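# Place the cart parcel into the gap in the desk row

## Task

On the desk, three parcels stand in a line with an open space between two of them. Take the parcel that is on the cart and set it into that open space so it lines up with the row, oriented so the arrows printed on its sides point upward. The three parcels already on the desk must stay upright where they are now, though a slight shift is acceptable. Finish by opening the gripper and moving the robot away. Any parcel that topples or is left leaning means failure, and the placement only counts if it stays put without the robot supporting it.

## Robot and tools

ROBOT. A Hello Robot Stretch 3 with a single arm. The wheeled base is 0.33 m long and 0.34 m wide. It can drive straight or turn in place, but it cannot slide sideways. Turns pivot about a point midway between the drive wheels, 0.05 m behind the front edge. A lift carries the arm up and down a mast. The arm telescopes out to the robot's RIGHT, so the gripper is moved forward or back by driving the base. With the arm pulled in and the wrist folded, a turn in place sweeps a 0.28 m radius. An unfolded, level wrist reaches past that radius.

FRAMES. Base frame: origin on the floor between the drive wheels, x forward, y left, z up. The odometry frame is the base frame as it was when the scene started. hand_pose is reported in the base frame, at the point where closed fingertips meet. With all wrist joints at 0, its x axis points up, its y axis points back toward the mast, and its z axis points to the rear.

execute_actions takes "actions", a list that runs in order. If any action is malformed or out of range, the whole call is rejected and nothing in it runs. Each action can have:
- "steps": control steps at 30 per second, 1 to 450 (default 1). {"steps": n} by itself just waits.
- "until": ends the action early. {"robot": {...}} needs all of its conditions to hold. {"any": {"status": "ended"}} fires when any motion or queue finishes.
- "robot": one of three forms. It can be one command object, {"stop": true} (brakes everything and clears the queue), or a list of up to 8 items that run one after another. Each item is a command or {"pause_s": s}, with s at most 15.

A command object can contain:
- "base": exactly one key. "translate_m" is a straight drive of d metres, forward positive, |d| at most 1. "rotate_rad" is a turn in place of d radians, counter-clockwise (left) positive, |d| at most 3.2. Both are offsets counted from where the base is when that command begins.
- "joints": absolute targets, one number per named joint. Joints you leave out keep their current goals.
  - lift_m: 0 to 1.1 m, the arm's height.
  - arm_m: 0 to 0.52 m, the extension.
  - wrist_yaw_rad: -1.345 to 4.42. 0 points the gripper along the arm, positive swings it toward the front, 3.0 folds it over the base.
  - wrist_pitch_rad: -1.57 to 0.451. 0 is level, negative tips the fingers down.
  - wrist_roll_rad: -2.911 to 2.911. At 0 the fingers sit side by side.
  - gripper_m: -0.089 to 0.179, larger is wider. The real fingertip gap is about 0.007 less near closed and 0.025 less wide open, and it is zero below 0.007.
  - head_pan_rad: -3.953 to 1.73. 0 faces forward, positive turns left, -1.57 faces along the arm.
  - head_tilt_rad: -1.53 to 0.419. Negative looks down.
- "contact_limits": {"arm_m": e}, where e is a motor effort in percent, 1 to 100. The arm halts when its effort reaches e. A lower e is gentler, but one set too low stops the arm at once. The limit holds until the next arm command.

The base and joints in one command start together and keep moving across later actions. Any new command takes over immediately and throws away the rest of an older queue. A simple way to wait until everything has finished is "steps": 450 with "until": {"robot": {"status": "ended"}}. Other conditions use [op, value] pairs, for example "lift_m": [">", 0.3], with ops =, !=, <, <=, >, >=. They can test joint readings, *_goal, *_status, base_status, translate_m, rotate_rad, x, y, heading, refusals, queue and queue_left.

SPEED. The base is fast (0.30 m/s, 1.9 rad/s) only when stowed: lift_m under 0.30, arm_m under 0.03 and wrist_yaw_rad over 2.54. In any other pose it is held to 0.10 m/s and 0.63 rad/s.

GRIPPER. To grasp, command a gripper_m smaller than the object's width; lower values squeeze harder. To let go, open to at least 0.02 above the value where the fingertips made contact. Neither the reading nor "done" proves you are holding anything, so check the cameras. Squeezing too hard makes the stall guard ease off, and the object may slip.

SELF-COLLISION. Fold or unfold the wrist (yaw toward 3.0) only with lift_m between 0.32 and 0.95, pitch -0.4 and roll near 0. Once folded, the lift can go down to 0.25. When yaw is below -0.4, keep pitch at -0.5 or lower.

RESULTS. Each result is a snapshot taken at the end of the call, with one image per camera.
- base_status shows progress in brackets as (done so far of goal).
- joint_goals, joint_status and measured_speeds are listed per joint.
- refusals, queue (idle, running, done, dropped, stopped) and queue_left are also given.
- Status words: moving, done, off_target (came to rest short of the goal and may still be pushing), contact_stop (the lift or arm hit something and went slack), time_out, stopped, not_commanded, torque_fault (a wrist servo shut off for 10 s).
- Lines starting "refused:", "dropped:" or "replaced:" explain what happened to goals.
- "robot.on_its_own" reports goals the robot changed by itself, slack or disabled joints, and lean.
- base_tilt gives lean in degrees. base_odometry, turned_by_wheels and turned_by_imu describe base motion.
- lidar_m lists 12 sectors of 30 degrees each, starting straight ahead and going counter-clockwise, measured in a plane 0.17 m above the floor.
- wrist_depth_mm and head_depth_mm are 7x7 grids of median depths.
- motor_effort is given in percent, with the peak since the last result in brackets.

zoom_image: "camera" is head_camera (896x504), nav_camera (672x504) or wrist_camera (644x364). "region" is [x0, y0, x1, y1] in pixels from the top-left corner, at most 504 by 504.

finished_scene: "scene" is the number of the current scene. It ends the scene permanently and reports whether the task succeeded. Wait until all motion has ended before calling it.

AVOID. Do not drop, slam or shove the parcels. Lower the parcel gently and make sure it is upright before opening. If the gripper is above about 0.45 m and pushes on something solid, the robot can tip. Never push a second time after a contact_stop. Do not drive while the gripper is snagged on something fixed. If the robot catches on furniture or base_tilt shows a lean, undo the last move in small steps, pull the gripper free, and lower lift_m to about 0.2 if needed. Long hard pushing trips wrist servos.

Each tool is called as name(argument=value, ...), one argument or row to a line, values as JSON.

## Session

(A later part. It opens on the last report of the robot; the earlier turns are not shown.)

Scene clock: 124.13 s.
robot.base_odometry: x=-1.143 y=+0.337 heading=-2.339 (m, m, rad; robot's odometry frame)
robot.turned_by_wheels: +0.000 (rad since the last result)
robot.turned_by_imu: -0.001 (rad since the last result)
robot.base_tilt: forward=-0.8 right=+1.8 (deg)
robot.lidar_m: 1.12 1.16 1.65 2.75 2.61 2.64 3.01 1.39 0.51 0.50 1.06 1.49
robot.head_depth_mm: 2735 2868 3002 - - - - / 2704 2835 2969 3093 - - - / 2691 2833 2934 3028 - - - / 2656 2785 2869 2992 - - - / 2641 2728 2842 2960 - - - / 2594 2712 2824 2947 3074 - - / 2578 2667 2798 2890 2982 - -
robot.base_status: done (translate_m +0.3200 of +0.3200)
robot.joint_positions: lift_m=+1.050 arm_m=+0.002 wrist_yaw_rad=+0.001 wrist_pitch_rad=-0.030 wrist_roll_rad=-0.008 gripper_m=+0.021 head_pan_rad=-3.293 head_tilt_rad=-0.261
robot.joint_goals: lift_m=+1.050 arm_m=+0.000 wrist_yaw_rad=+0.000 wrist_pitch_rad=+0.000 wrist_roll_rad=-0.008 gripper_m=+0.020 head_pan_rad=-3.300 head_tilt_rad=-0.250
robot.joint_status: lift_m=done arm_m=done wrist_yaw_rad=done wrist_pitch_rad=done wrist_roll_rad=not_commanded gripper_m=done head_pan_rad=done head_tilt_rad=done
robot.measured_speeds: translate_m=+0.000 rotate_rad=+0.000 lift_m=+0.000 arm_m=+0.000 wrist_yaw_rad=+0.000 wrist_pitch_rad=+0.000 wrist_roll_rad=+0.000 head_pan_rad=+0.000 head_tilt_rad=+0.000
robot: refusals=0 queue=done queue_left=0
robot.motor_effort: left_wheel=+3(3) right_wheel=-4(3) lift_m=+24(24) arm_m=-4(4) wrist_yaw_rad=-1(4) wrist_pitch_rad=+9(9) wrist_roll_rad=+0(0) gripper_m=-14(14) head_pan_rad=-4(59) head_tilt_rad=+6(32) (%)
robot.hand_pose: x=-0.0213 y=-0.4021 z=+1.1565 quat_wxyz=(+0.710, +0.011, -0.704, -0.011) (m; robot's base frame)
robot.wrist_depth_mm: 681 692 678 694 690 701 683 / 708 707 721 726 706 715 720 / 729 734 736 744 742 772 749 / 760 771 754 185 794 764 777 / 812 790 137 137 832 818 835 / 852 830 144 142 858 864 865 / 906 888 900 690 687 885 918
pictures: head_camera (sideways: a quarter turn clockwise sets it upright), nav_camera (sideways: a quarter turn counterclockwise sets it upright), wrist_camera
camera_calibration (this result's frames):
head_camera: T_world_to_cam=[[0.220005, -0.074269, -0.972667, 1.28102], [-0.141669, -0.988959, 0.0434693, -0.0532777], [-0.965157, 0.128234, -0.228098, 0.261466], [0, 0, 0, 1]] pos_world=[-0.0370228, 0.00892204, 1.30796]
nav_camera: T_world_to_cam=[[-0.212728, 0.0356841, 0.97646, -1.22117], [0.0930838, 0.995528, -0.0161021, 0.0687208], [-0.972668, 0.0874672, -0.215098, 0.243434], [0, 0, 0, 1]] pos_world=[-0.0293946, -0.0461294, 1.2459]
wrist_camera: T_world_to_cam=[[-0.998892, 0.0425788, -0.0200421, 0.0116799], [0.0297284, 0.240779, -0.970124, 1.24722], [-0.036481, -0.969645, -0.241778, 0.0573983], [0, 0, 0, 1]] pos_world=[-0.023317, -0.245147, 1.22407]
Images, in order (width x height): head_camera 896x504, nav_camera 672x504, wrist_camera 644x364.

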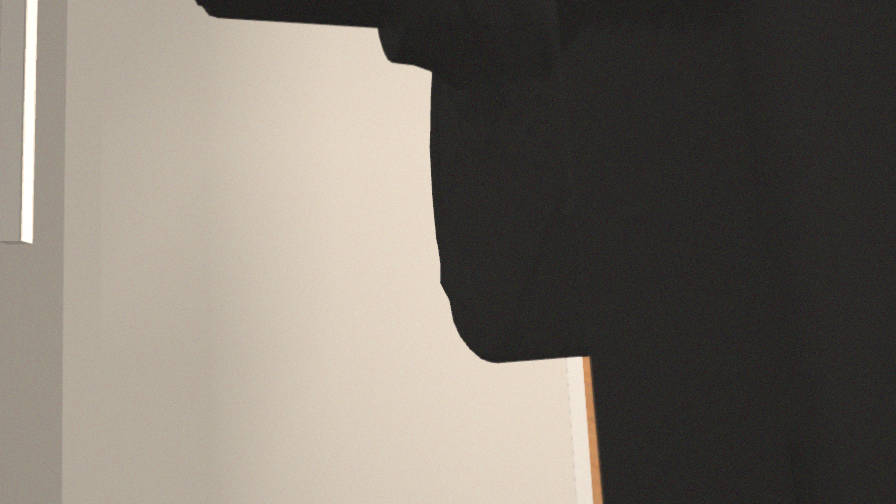

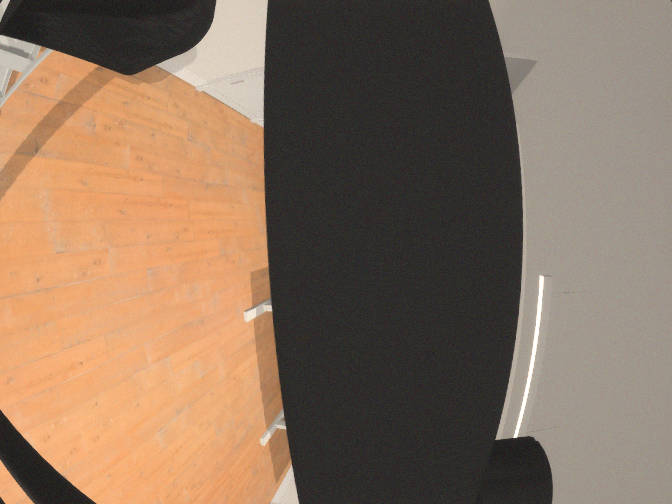

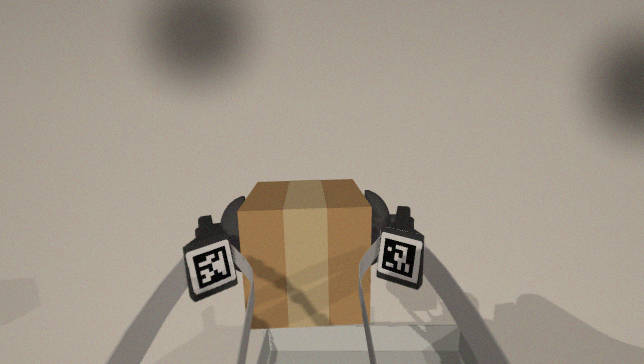

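execute_actions(
  actions=[
    {"robot": [{"base": {"rotate_rad": -0.3}, "joints": {"lift_m": 0.75, "head_pan_rad": -3.2}}, {"base": {"translate_m": -1.0}}], "steps": 450, "until": {"robot": {"status": "ended"}}},
  ],
)

Scene clock: 145.17 s.
robot.base_odometry: x=-0.267 y=+0.819 heading=-2.639 (m, m, rad; robot's odometry frame)
robot.turned_by_wheels: -0.300 (rad since the last result)
robot.turned_by_imu: -0.302 (rad since the last result)
robot.base_tilt: forward=-0.7 right=+1.8 (deg)
robot.lidar_m: 2.07 2.07 2.40 2.17 2.24 2.26 1.64 2.06 1.44 1.27 1.27 0.99
robot.head_depth_mm: 2147 2237 2346 2393 2551 2052 1543 / 2072 2150 2243 2328 2443 2060 1555 / 1993 2065 2151 2215 1792 2084 1557 / 1916 1999 2075 2144 1660 2099 1560 / 1859 1915 1997 2069 1737 2007 1583 / 1788 1850 1920 2002 2083 2102 1581 / 1725 1795 1858 1934 1997 2042 1592
robot.base_status: done (translate_m -1.0000 of -1.0000)
robot.joint_positions: lift_m=+0.750 arm_m=+0.002 wrist_yaw_rad=+0.001 wrist_pitch_rad=-0.030 wrist_roll_rad=-0.008 gripper_m=+0.021 head_pan_rad=-3.207 head_tilt_rad=-0.260
robot.joint_goals: lift_m=+0.750 arm_m=+0.000 wrist_yaw_rad=+0.000 wrist_pitch_rad=+0.000 wrist_roll_rad=-0.008 gripper_m=+0.020 head_pan_rad=-3.200 head_tilt_rad=-0.250
robot.joint_status: lift_m=done arm_m=done wrist_yaw_rad=done wrist_pitch_rad=done wrist_roll_rad=not_commanded gripper_m=done head_pan_rad=done head_tilt_rad=done
robot.measured_speeds: translate_m=+0.000 rotate_rad=+0.000 lift_m=+0.000 arm_m=+0.000 wrist_yaw_rad=+0.000 wrist_pitch_rad=+0.000 wrist_roll_rad=+0.000 head_pan_rad=+0.000 head_tilt_rad=+0.000
robot: refusals=0 queue=done queue_left=0
robot.motor_effort: left_wheel=+4(7) right_wheel=-3(8) lift_m=+14(26) arm_m=-4(4) wrist_yaw_rad=+0(0) wrist_pitch_rad=+9(9) wrist_roll_rad=+0(0) gripper_m=-14(14) head_pan_rad=+5(17) head_tilt_rad=+5(6) (%)
robot.hand_pose: x=-0.0213 y=-0.4021 z=+0.8572 quat_wxyz=(+0.710, +0.011, -0.704, -0.011) (m; robot's base frame)
robot.wrist_depth_mm: 762 824 912 - - - - / 787 873 949 - - - - / 815 904 949 - - - - / 884 887 - 186 - - - / 873 966 137 137 - - - / 917 - 144 143 - - - / 953 - - - - - -
pictures: head_camera (sideways: a quarter turn clockwise sets it upright), nav_camera (sideways: a quarter turn counterclockwise sets it upright), wrist_camera
camera_calibration (this result's frames):
head_camera: T_world_to_cam=[[0.225131, -0.0551103, -0.972769, 1.28112], [-0.0563621, -0.997464, 0.0434653, -0.0537929], [-0.972697, 0.045042, -0.227666, 0.260951], [0, 0, 0, 1]] pos_world=[-0.0376261, 0.00519286, 1.30798]
nav_camera: T_world_to_cam=[[-0.214572, 0.0172909, 0.976555, -1.22129], [0.00740466, 0.999843, -0.0160763, 0.0692099], [-0.97668, 0.00378153, -0.214666, 0.242896], [0, 0, 0, 1]] pos_world=[-0.0253348, -0.0490004, 1.24591]
wrist_camera: T_world_to_cam=[[-0.998892, 0.0425858, -0.0200484, 0.00568671], [0.0297306, 0.24063, -0.970162, 0.956837], [-0.0364908, -0.969682, -0.241629, -0.0151029], [0, 0, 0, 1]] pos_world=[-0.023318, -0.245131, 0.924751]
Images, in order (width x height): head_camera 896x504, nav_camera 672x504, wrist_camera 644x364.

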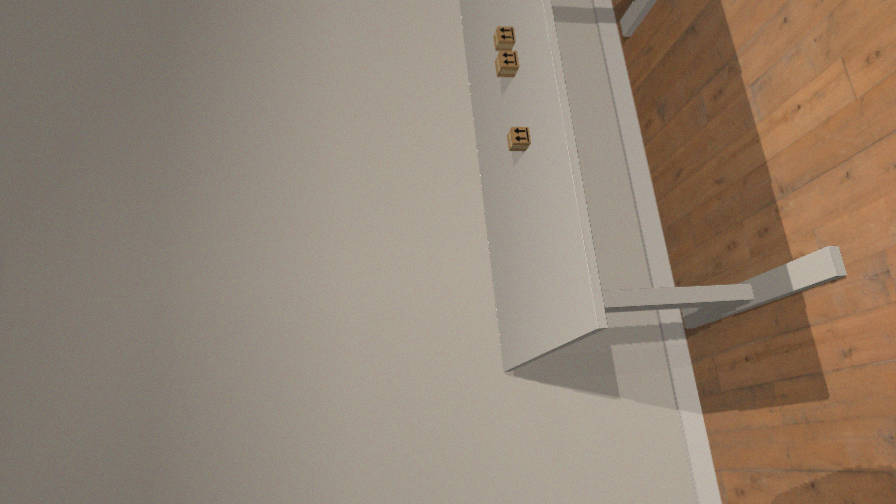

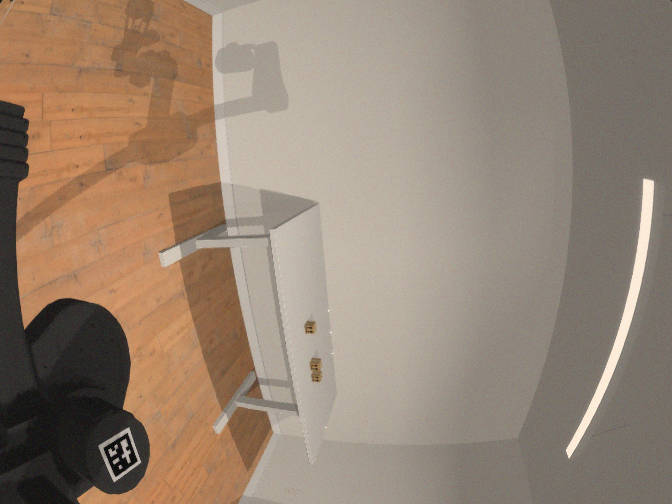

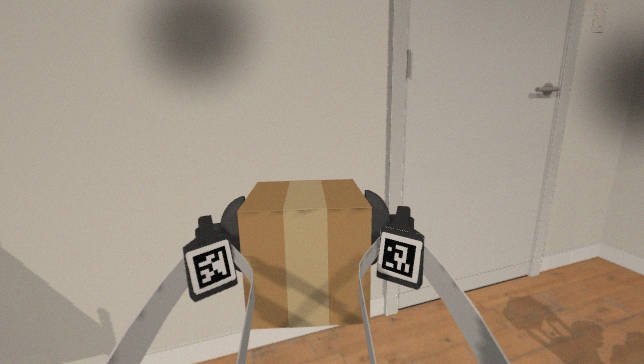

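execute_actions(
  actions=[
    {"robot": [{"base": {"rotate_rad": -0.571}, "joints": {"lift_m": 0.85}}, {"base": {"translate_m": -1.0}}, {"base": {"translate_m": -0.295}}, {"base": {"rotate_rad": -0.755}, "joints": {"head_pan_rad": -1.57, "head_tilt_rad": -0.7}}], "steps": 450, "until": {"robot": {"status": "ended"}}},
    {"steps": 450, "until": {"robot": {"status": "ended"}}},
  ],
)

Scene clock: 178.47 s.
robot.base_odometry: x=+1.025 y=+0.731 heading=+2.319 (m, m, rad; robot's odometry frame)
robot.turned_by_wheels: -1.326 (rad since the last result)
robot.turned_by_imu: -1.311 (rad since the last result)
robot.base_tilt: forward=-0.8 right=+1.8 (deg)
robot.lidar_m: 2.21 2.28 2.39 2.94 2.23 1.48 1.21 1.58 0.97 1.20 0.93 1.67
robot.head_depth_mm: 986 1110 1213 928 729 630 - / 987 1104 1209 933 732 634 - / 981 1100 1200 942 467 - - / 977 1094 1200 950 696 658 1158 / 974 1088 1197 954 745 660 1160 / 970 1087 1205 961 747 663 1167 / 964 1079 1199 964 752 666 1170
robot.base_status: done (rotate_rad -0.7548 of -0.7550)
robot.joint_positions: lift_m=+0.850 arm_m=+0.002 wrist_yaw_rad=+0.001 wrist_pitch_rad=-0.030 wrist_roll_rad=-0.008 gripper_m=+0.021 head_pan_rad=-1.577 head_tilt_rad=-0.691
robot.joint_goals: lift_m=+0.850 arm_m=+0.000 wrist_yaw_rad=+0.000 wrist_pitch_rad=+0.000 wrist_roll_rad=-0.008 gripper_m=+0.020 head_pan_rad=-1.570 head_tilt_rad=-0.700
robot.joint_status: lift_m=done arm_m=done wrist_yaw_rad=done wrist_pitch_rad=done wrist_roll_rad=not_commanded gripper_m=done head_pan_rad=done head_tilt_rad=done
robot.measured_speeds: translate_m=+0.000 rotate_rad=+0.000 lift_m=+0.000 arm_m=+0.000 wrist_yaw_rad=+0.000 wrist_pitch_rad=+0.000 wrist_roll_rad=+0.000 head_pan_rad=+0.000 head_tilt_rad=+0.000
robot: refusals=0 queue=done queue_left=0
robot.motor_effort: left_wheel=+3(7) right_wheel=-4(7) lift_m=+24(25) arm_m=-4(4) wrist_yaw_rad=-1(0) wrist_pitch_rad=+9(9) wrist_roll_rad=+0(0) gripper_m=-13(14) head_pan_rad=+5(58) head_tilt_rad=-5(34) (%)
robot.hand_pose: x=-0.0213 y=-0.4021 z=+0.9566 quat_wxyz=(+0.710, +0.011, -0.704, -0.011) (m; robot's base frame)
robot.wrist_depth_mm: 833 812 843 858 875 880 899 / 848 844 874 885 893 902 945 / 850 886 904 921 941 - - / 917 925 948 186 - - - / 742 728 137 137 676 660 654 / 532 534 145 142 433 501 483 / 419 411 392 382 396 392 389
pictures: head_camera (sideways: a quarter turn clockwise sets it upright), nav_camera (sideways: a quarter turn counterclockwise sets it upright), wrist_camera
camera_calibration (this result's frames):
head_camera: T_world_to_cam=[[0.0441263, 0.61349, -0.788468, 1.04179], [0.998931, -0.0162309, 0.0432758, -0.0599588], [0.0137517, -0.789535, -0.613551, 0.757074], [0, 0, 0, 1]] pos_world=[0.00351351, -0.0423634, 1.28851]
nav_camera: T_world_to_cam=[[-0.00701545, -0.603484, 0.797344, -0.988737], [-0.998454, -0.0397419, -0.0388643, 0.104997], [0.055142, -0.796384, -0.602272, 0.740989], [0, 0, 0, 1]] pos_world=[0.0570391, -0.00240189, 1.23872]
wrist_camera: T_world_to_cam=[[-0.998892, 0.0425853, -0.0200473, 0.00767745], [0.029729, 0.240621, -0.970164, 1.05322], [-0.0364909, -0.969685, -0.24162, 0.00888531], [0, 0, 0, 1]] pos_world=[-0.0233179, -0.245137, 1.02409]
Images, in order (width x height): head_camera 896x504, nav_camera 672x504, wrist_camera 644x364.

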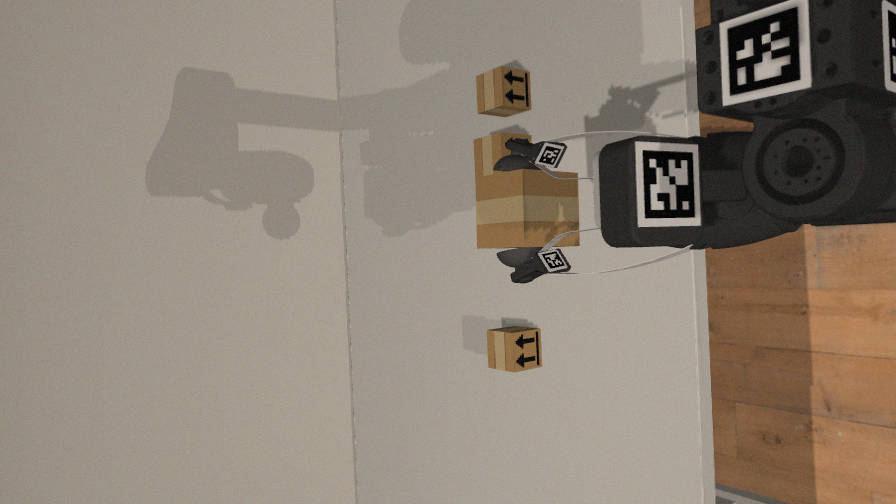

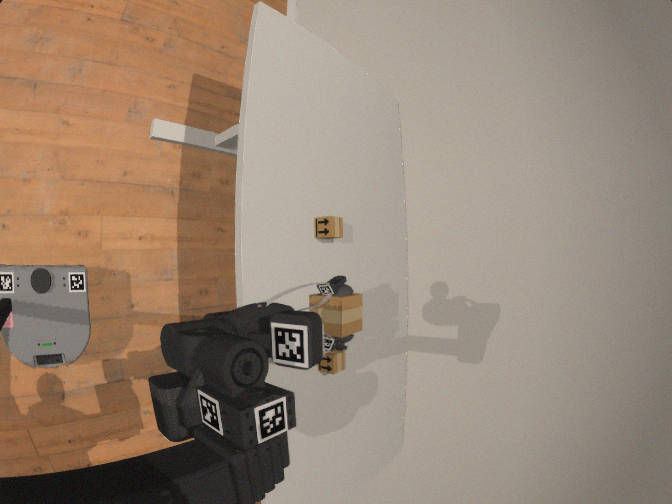

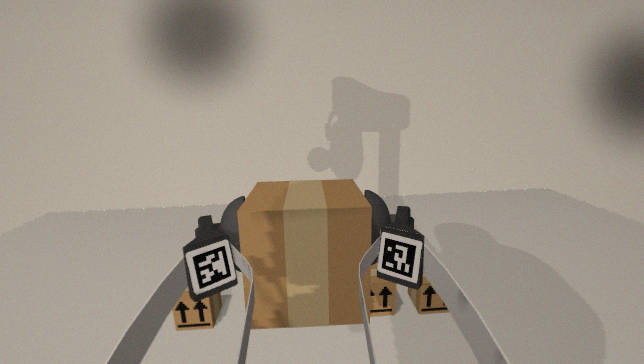

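execute_actions(
  actions=[
    {"robot": [{"base": {"translate_m": 0.04}, "joints": {"arm_m": 0.22}}, {"joints": {"lift_m": 0.69}}], "steps": 450, "until": {"robot": {"status": "ended"}}},
  ],
)

Scene clock: 191.77 s.
robot.base_odometry: x=+0.998 y=+0.761 heading=+2.319 (m, m, rad; robot's odometry frame)
robot.turned_by_wheels: +0.000 (rad since the last result)
robot.turned_by_imu: -0.001 (rad since the last result)
robot.base_tilt: forward=-0.8 right=+1.8 (deg)
robot.lidar_m: 2.16 2.26 2.32 2.94 2.28 1.52 1.25 1.62 0.99 1.20 0.90 1.67
robot.head_depth_mm: 989 1109 1213 928 728 647 - / 984 1104 1210 936 780 1284 1147 / 983 1100 1203 944 784 1289 1154 / 978 1092 1198 952 740 659 1156 / 977 1090 1198 953 742 659 1163 / 968 1082 1200 960 746 662 1163 / 961 1077 1196 968 750 665 1170
robot.base_status: done (translate_m +0.0400 of +0.0400)
robot.joint_positions: lift_m=+0.690 arm_m=+0.220 wrist_yaw_rad=+0.001 wrist_pitch_rad=-0.030 wrist_roll_rad=-0.008 gripper_m=+0.021 head_pan_rad=-1.577 head_tilt_rad=-0.692
robot.joint_goals: lift_m=+0.690 arm_m=+0.220 wrist_yaw_rad=+0.000 wrist_pitch_rad=+0.000 wrist_roll_rad=-0.008 gripper_m=+0.020 head_pan_rad=-1.570 head_tilt_rad=-0.700
robot.joint_status: lift_m=done arm_m=done wrist_yaw_rad=done wrist_pitch_rad=done wrist_roll_rad=not_commanded gripper_m=done head_pan_rad=done head_tilt_rad=done
robot.measured_speeds: translate_m=+0.000 rotate_rad=+0.000 lift_m=+0.000 arm_m=+0.000 wrist_yaw_rad=+0.000 wrist_pitch_rad=+0.000 wrist_roll_rad=+0.000 head_pan_rad=+0.000 head_tilt_rad=+0.000
robot: refusals=0 queue=done queue_left=0
robot.motor_effort: left_wheel=+4(9) right_wheel=-4(5) lift_m=+13(24) arm_m=+2(3) wrist_yaw_rad=-1(1) wrist_pitch_rad=+9(9) wrist_roll_rad=+0(0) gripper_m=-13(13) head_pan_rad=+4(4) head_tilt_rad=-4(5) (%)
robot.hand_pose: x=-0.0213 y=-0.6201 z=+0.7973 quat_wxyz=(+0.710, +0.011, -0.704, -0.011) (m; robot's base frame)
robot.wrist_depth_mm: 631 646 648 681 677 698 715 / 652 678 675 697 697 727 742 / 672 692 716 736 732 766 769 / 592 574 545 185 514 492 473 / 352 347 137 138 321 199 214 / 167 177 144 143 226 184 190 / 172 177 186 182 186 185 183
pictures: head_camera (sideways: a quarter turn clockwise sets it upright), nav_camera (sideways: a quarter turn counterclockwise sets it upright), wrist_camera
camera_calibration (this result's frames):
head_camera: T_world_to_cam=[[0.0440581, 0.613631, -0.788363, 1.04165], [0.998933, -0.016126, 0.0432741, -0.0599566], [0.0138412, -0.789428, -0.613687, 0.75725], [0, 0, 0, 1]] pos_world=[0.00351829, -0.0423614, 1.28851]
nav_camera: T_world_to_cam=[[-0.00694839, -0.603622, 0.79724, -0.988602], [-0.998449, -0.0398476, -0.0388722, 0.105008], [0.0552322, -0.796274, -0.602409, 0.741167], [0, 0, 0, 1]] pos_world=[0.0570394, -0.00238528, 1.23872]
wrist_camera: T_world_to_cam=[[-0.99889, 0.0426122, -0.0200573, 0.0137826], [0.0297368, 0.240397, -0.970219, 0.951038], [-0.0365214, -0.969739, -0.241397, -0.241159], [0, 0, 0, 1]] pos_world=[-0.023321, -0.463075, 0.864777]
Images, in order (width x height): head_camera 896x504, nav_camera 672x504, wrist_camera 644x364.

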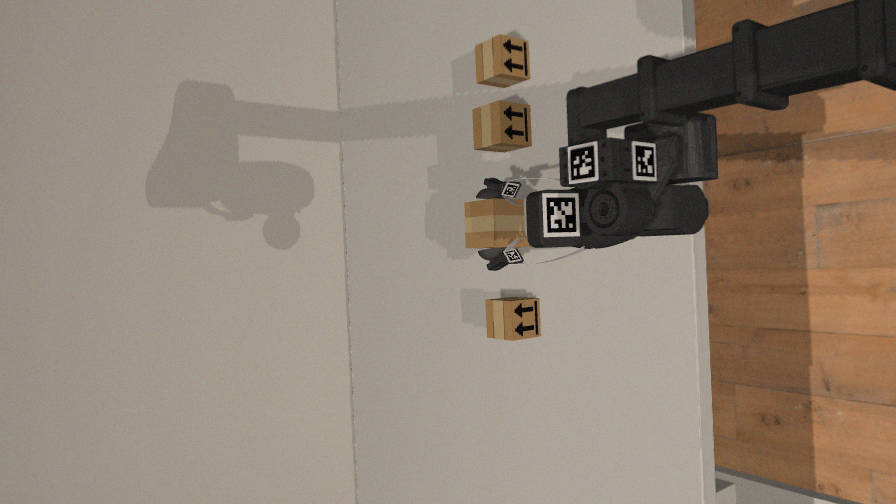

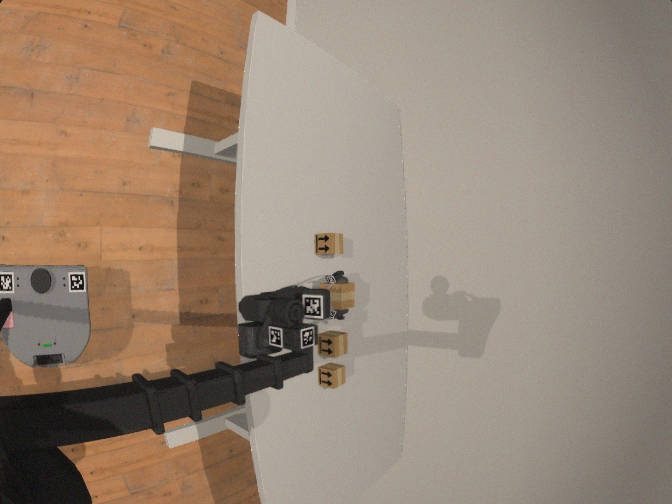

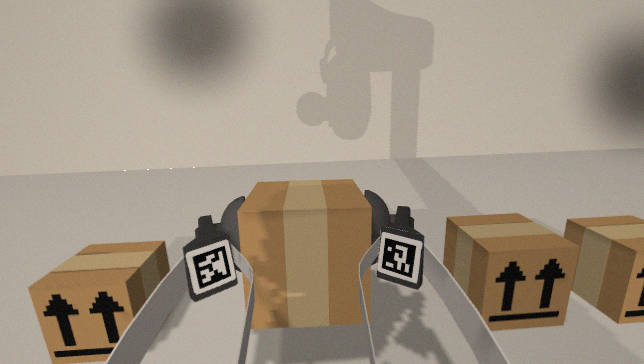

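execute_actions(
  actions=[
    {"robot": [{"joints": {"arm_m": 0.255}}, {"joints": {"lift_m": 0.655}}], "steps": 450, "until": {"robot": {"status": "ended"}}},
  ],
)

Scene clock: 197.47 s.
robot.base_odometry: x=+0.998 y=+0.761 heading=+2.319 (m, m, rad; robot's odometry frame)
robot.turned_by_wheels: +0.000 (rad since the last result)
robot.turned_by_imu: -0.001 (rad since the last result)
robot.base_tilt: forward=-0.7 right=+1.9 (deg)
robot.lidar_m: 2.17 2.25 2.32 2.94 2.29 1.51 1.25 1.61 0.99 1.20 0.90 1.66
robot.head_depth_mm: 988 1106 1218 928 729 953 1181 / 987 1106 1207 936 756 - 1137 / 985 1100 1205 943 786 1310 1156 / 976 1093 1198 948 741 658 1160 / 974 1088 1196 954 742 660 1160 / 968 1088 1203 959 745 661 1171 / 962 1078 1198 966 750 666 1169
robot.base_status: done (translate_m +0.0400 of +0.0400)
robot.joint_positions: lift_m=+0.655 arm_m=+0.255 wrist_yaw_rad=+0.000 wrist_pitch_rad=-0.018 wrist_roll_rad=-0.008 gripper_m=+0.021 head_pan_rad=-1.577 head_tilt_rad=-0.692
robot.joint_goals: lift_m=+0.655 arm_m=+0.255 wrist_yaw_rad=+0.000 wrist_pitch_rad=+0.000 wrist_roll_rad=-0.008 gripper_m=+0.020 head_pan_rad=-1.570 head_tilt_rad=-0.700
robot.joint_status: lift_m=done arm_m=done wrist_yaw_rad=done wrist_pitch_rad=done wrist_roll_rad=not_commanded gripper_m=done head_pan_rad=done head_tilt_rad=done
robot.measured_speeds: translate_m=+0.000 rotate_rad=+0.000 lift_m=+0.000 arm_m=+0.000 wrist_yaw_rad=+0.000 wrist_pitch_rad=+0.000 wrist_roll_rad=+0.000 head_pan_rad=+0.000 head_tilt_rad=+0.000
robot: refusals=0 queue=done queue_left=0
robot.motor_effort: left_wheel=+3(3) right_wheel=-3(4) lift_m=+11(13) arm_m=+3(3) wrist_yaw_rad=+0(0) wrist_pitch_rad=+5(9) wrist_roll_rad=+0(0) gripper_m=-14(14) head_pan_rad=+4(5) head_tilt_rad=-5(5) (%)
robot.hand_pose: x=-0.0213 y=-0.6554 z=+0.7656 quat_wxyz=(+0.710, +0.007, -0.704, -0.006) (m; robot's base frame)
robot.wrist_depth_mm: 601 611 610 641 650 671 671 / 628 644 647 667 685 689 708 / 650 660 683 696 703 717 718 / 476 457 447 185 417 400 384 / 151 254 137 137 264 160 138 / 129 165 145 144 177 161 144 / 133 144 147 147 145 143 141
pictures: head_camera (sideways: a quarter turn clockwise sets it upright), nav_camera (sideways: a quarter turn counterclockwise sets it upright), wrist_camera
camera_calibration (this result's frames):
head_camera: T_world_to_cam=[[0.0440581, 0.613631, -0.788363, 1.04165], [0.998933, -0.0161261, 0.0432741, -0.0599566], [0.0138411, -0.789428, -0.613687, 0.75725], [0, 0, 0, 1]] pos_world=[0.00351829, -0.0423614, 1.28851]
nav_camera: T_world_to_cam=[[-0.00694846, -0.603622, 0.79724, -0.988602], [-0.998449, -0.0398475, -0.0388722, 0.105008], [0.0552321, -0.796274, -0.602409, 0.741167], [0, 0, 0, 1]] pos_world=[0.0570394, -0.00238528, 1.23872]
wrist_camera: T_world_to_cam=[[-0.998888, 0.0424175, -0.0205827, 0.0149144], [0.0297556, 0.228534, -0.973081, 0.923162], [-0.0365718, -0.972611, -0.229542, -0.294082], [0, 0, 0, 1]] pos_world=[-0.0233265, -0.497634, 0.831115]
Images, in order (width x height): head_camera 896x504, nav_camera 672x504, wrist_camera 644x364.

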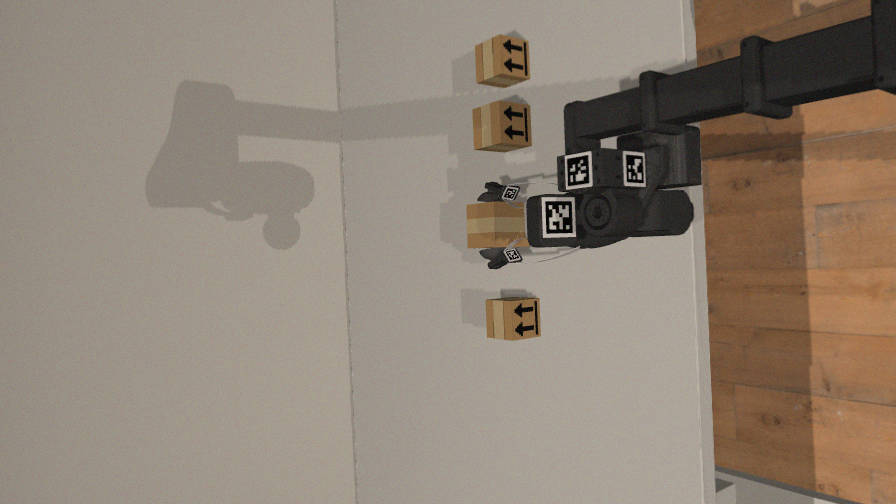

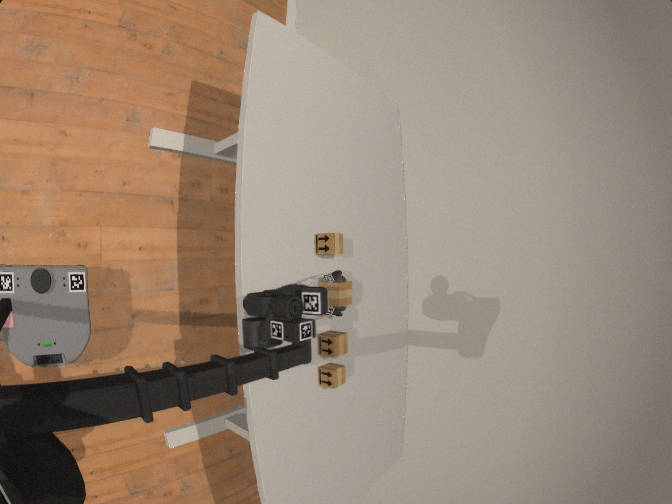

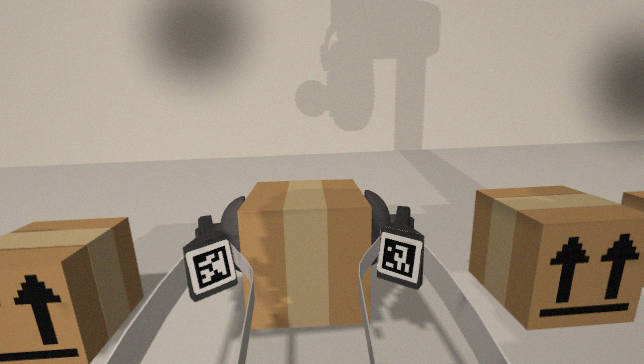

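The parcel is touching the desk and in line with the row, so I'll release it and withdraw.

execute_actions(
  actions=[
    {"robot": [{"joints": {"gripper_m": 0.11}}, {"joints": {"arm_m": 0.0}}, {"joints": {"lift_m": 0.85}}], "steps": 450, "until": {"robot": {"status": "ended"}}},
  ],
)

Scene clock: 208.47 s.
robot.base_odometry: x=+0.998 y=+0.761 heading=+2.319 (m, m, rad; robot's odometry frame)
robot.turned_by_wheels: +0.000 (rad since the last result)
robot.turned_by_imu: -0.002 (rad since the last result)
robot.base_tilt: forward=-0.8 right=+1.9 (deg)
robot.lidar_m: 2.17 2.25 2.33 2.93 2.28 1.52 1.25 1.61 1.00 1.20 0.90 1.67
robot.head_depth_mm: 991 1109 1211 930 728 631 - / 986 1106 1208 936 711 633 - / 981 1099 1200 941 761 - - / 979 1092 1193 946 741 658 1160 / 973 1090 1199 954 734 659 1160 / 966 1082 1204 959 746 663 1162 / 969 1080 1200 970 752 665 1169
robot.base_status: done (translate_m +0.0400 of +0.0400)
robot.joint_positions: lift_m=+0.850 arm_m=+0.002 wrist_yaw_rad=+0.000 wrist_pitch_rad=-0.018 wrist_roll_rad=-0.008 gripper_m=+0.110 head_pan_rad=-1.577 head_tilt_rad=-0.692
robot.joint_goals: lift_m=+0.850 arm_m=+0.000 wrist_yaw_rad=+0.000 wrist_pitch_rad=+0.000 wrist_roll_rad=-0.008 gripper_m=+0.110 head_pan_rad=-1.570 head_tilt_rad=-0.700
robot.joint_status: lift_m=done arm_m=done wrist_yaw_rad=done wrist_pitch_rad=done wrist_roll_rad=not_commanded gripper_m=done head_pan_rad=done head_tilt_rad=done
robot.measured_speeds: translate_m=+0.000 rotate_rad=+0.000 lift_m=+0.000 arm_m=+0.000 wrist_yaw_rad=+0.000 wrist_pitch_rad=+0.000 wrist_roll_rad=+0.000 head_pan_rad=+0.000 head_tilt_rad=+0.000
robot: refusals=0 queue=done queue_left=0
robot.motor_effort: left_wheel=+4(3) right_wheel=-3(4) lift_m=+24(24) arm_m=-4(4) wrist_yaw_rad=-1(0) wrist_pitch_rad=+6(6) wrist_roll_rad=+0(0) gripper_m=+0(81) head_pan_rad=+6(3) head_tilt_rad=-5(5) (%)
robot.hand_pose: x=-0.0213 y=-0.4025 z=+0.9596 quat_wxyz=(+0.710, +0.007, -0.704, -0.007) (m; robot's base frame)
robot.wrist_depth_mm: 806 824 842 855 887 883 908 / 832 840 861 886 895 916 979 / 870 887 903 931 931 - - / 916 910 938 954 - - - / 782 778 736 721 720 691 673 / 552 541 494 474 453 511 498 / 423 411 412 409 401 394 392
pictures: head_camera (sideways: a quarter turn clockwise sets it upright), nav_camera (sideways: a quarter turn counterclockwise sets it upright), wrist_camera
camera_calibration (this result's frames):
head_camera: T_world_to_cam=[[0.0440248, 0.613643, -0.788355, 1.04164], [0.998934, -0.0160722, 0.0432739, -0.0599564], [0.0138842, -0.78942, -0.613697, 0.757262], [0, 0, 0, 1]] pos_world=[0.0035206, -0.0423613, 1.28851]
nav_camera: T_world_to_cam=[[-0.00691563, -0.603632, 0.797233, -0.988592], [-0.998447, -0.0399014, -0.0388728, 0.105008], [0.0552756, -0.796264, -0.602419, 0.741179], [0, 0, 0, 1]] pos_world=[0.0570396, -0.00238175, 1.23872]
wrist_camera: T_world_to_cam=[[-0.998888, 0.0424336, -0.0205471, 0.00815003], [0.029754, 0.229316, -0.972897, 1.05428], [-0.0365717, -0.972427, -0.230324, -0.0026876], [0, 0, 0, 1]] pos_world=[-0.0233264, -0.244723, 1.02525]
Images, in order (width x height): head_camera 896x504, nav_camera 672x504, wrist_camera 644x364.

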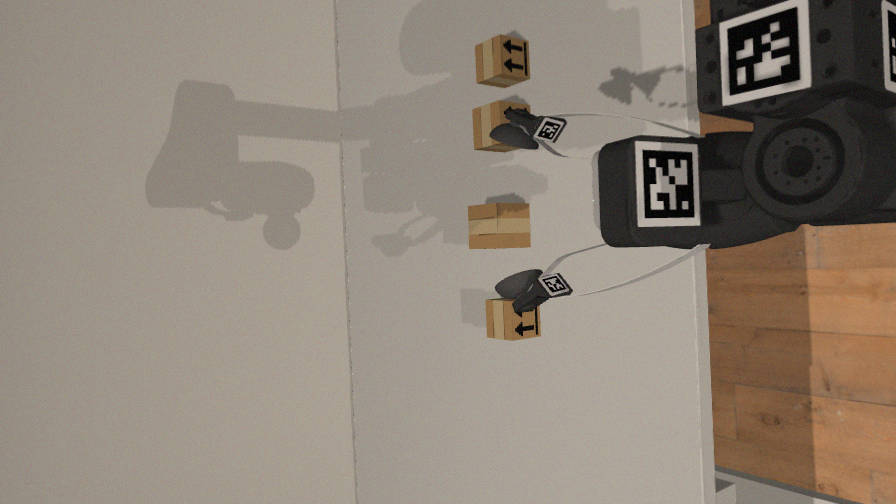

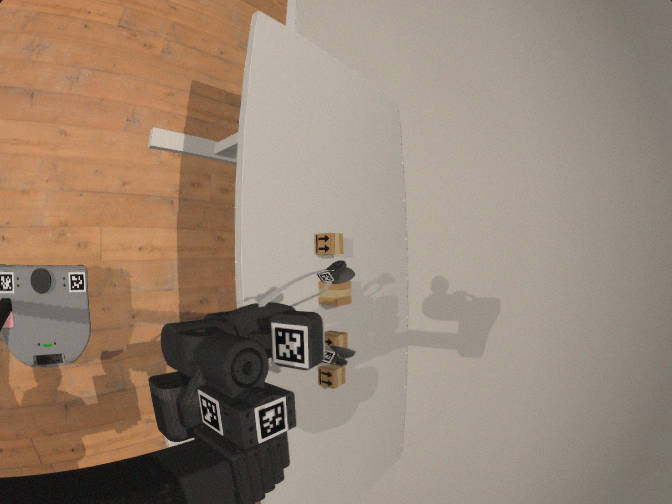

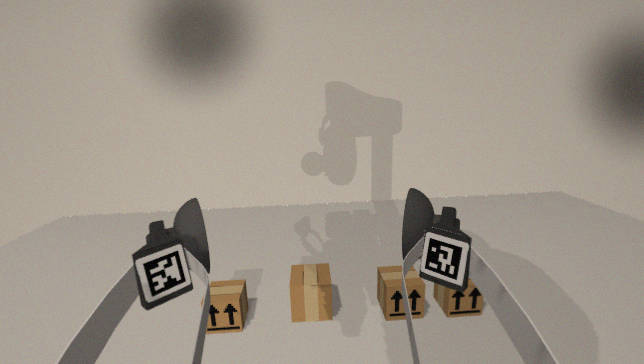

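finished_scene(
  scene=2,
)

The scene is finished: the task was done.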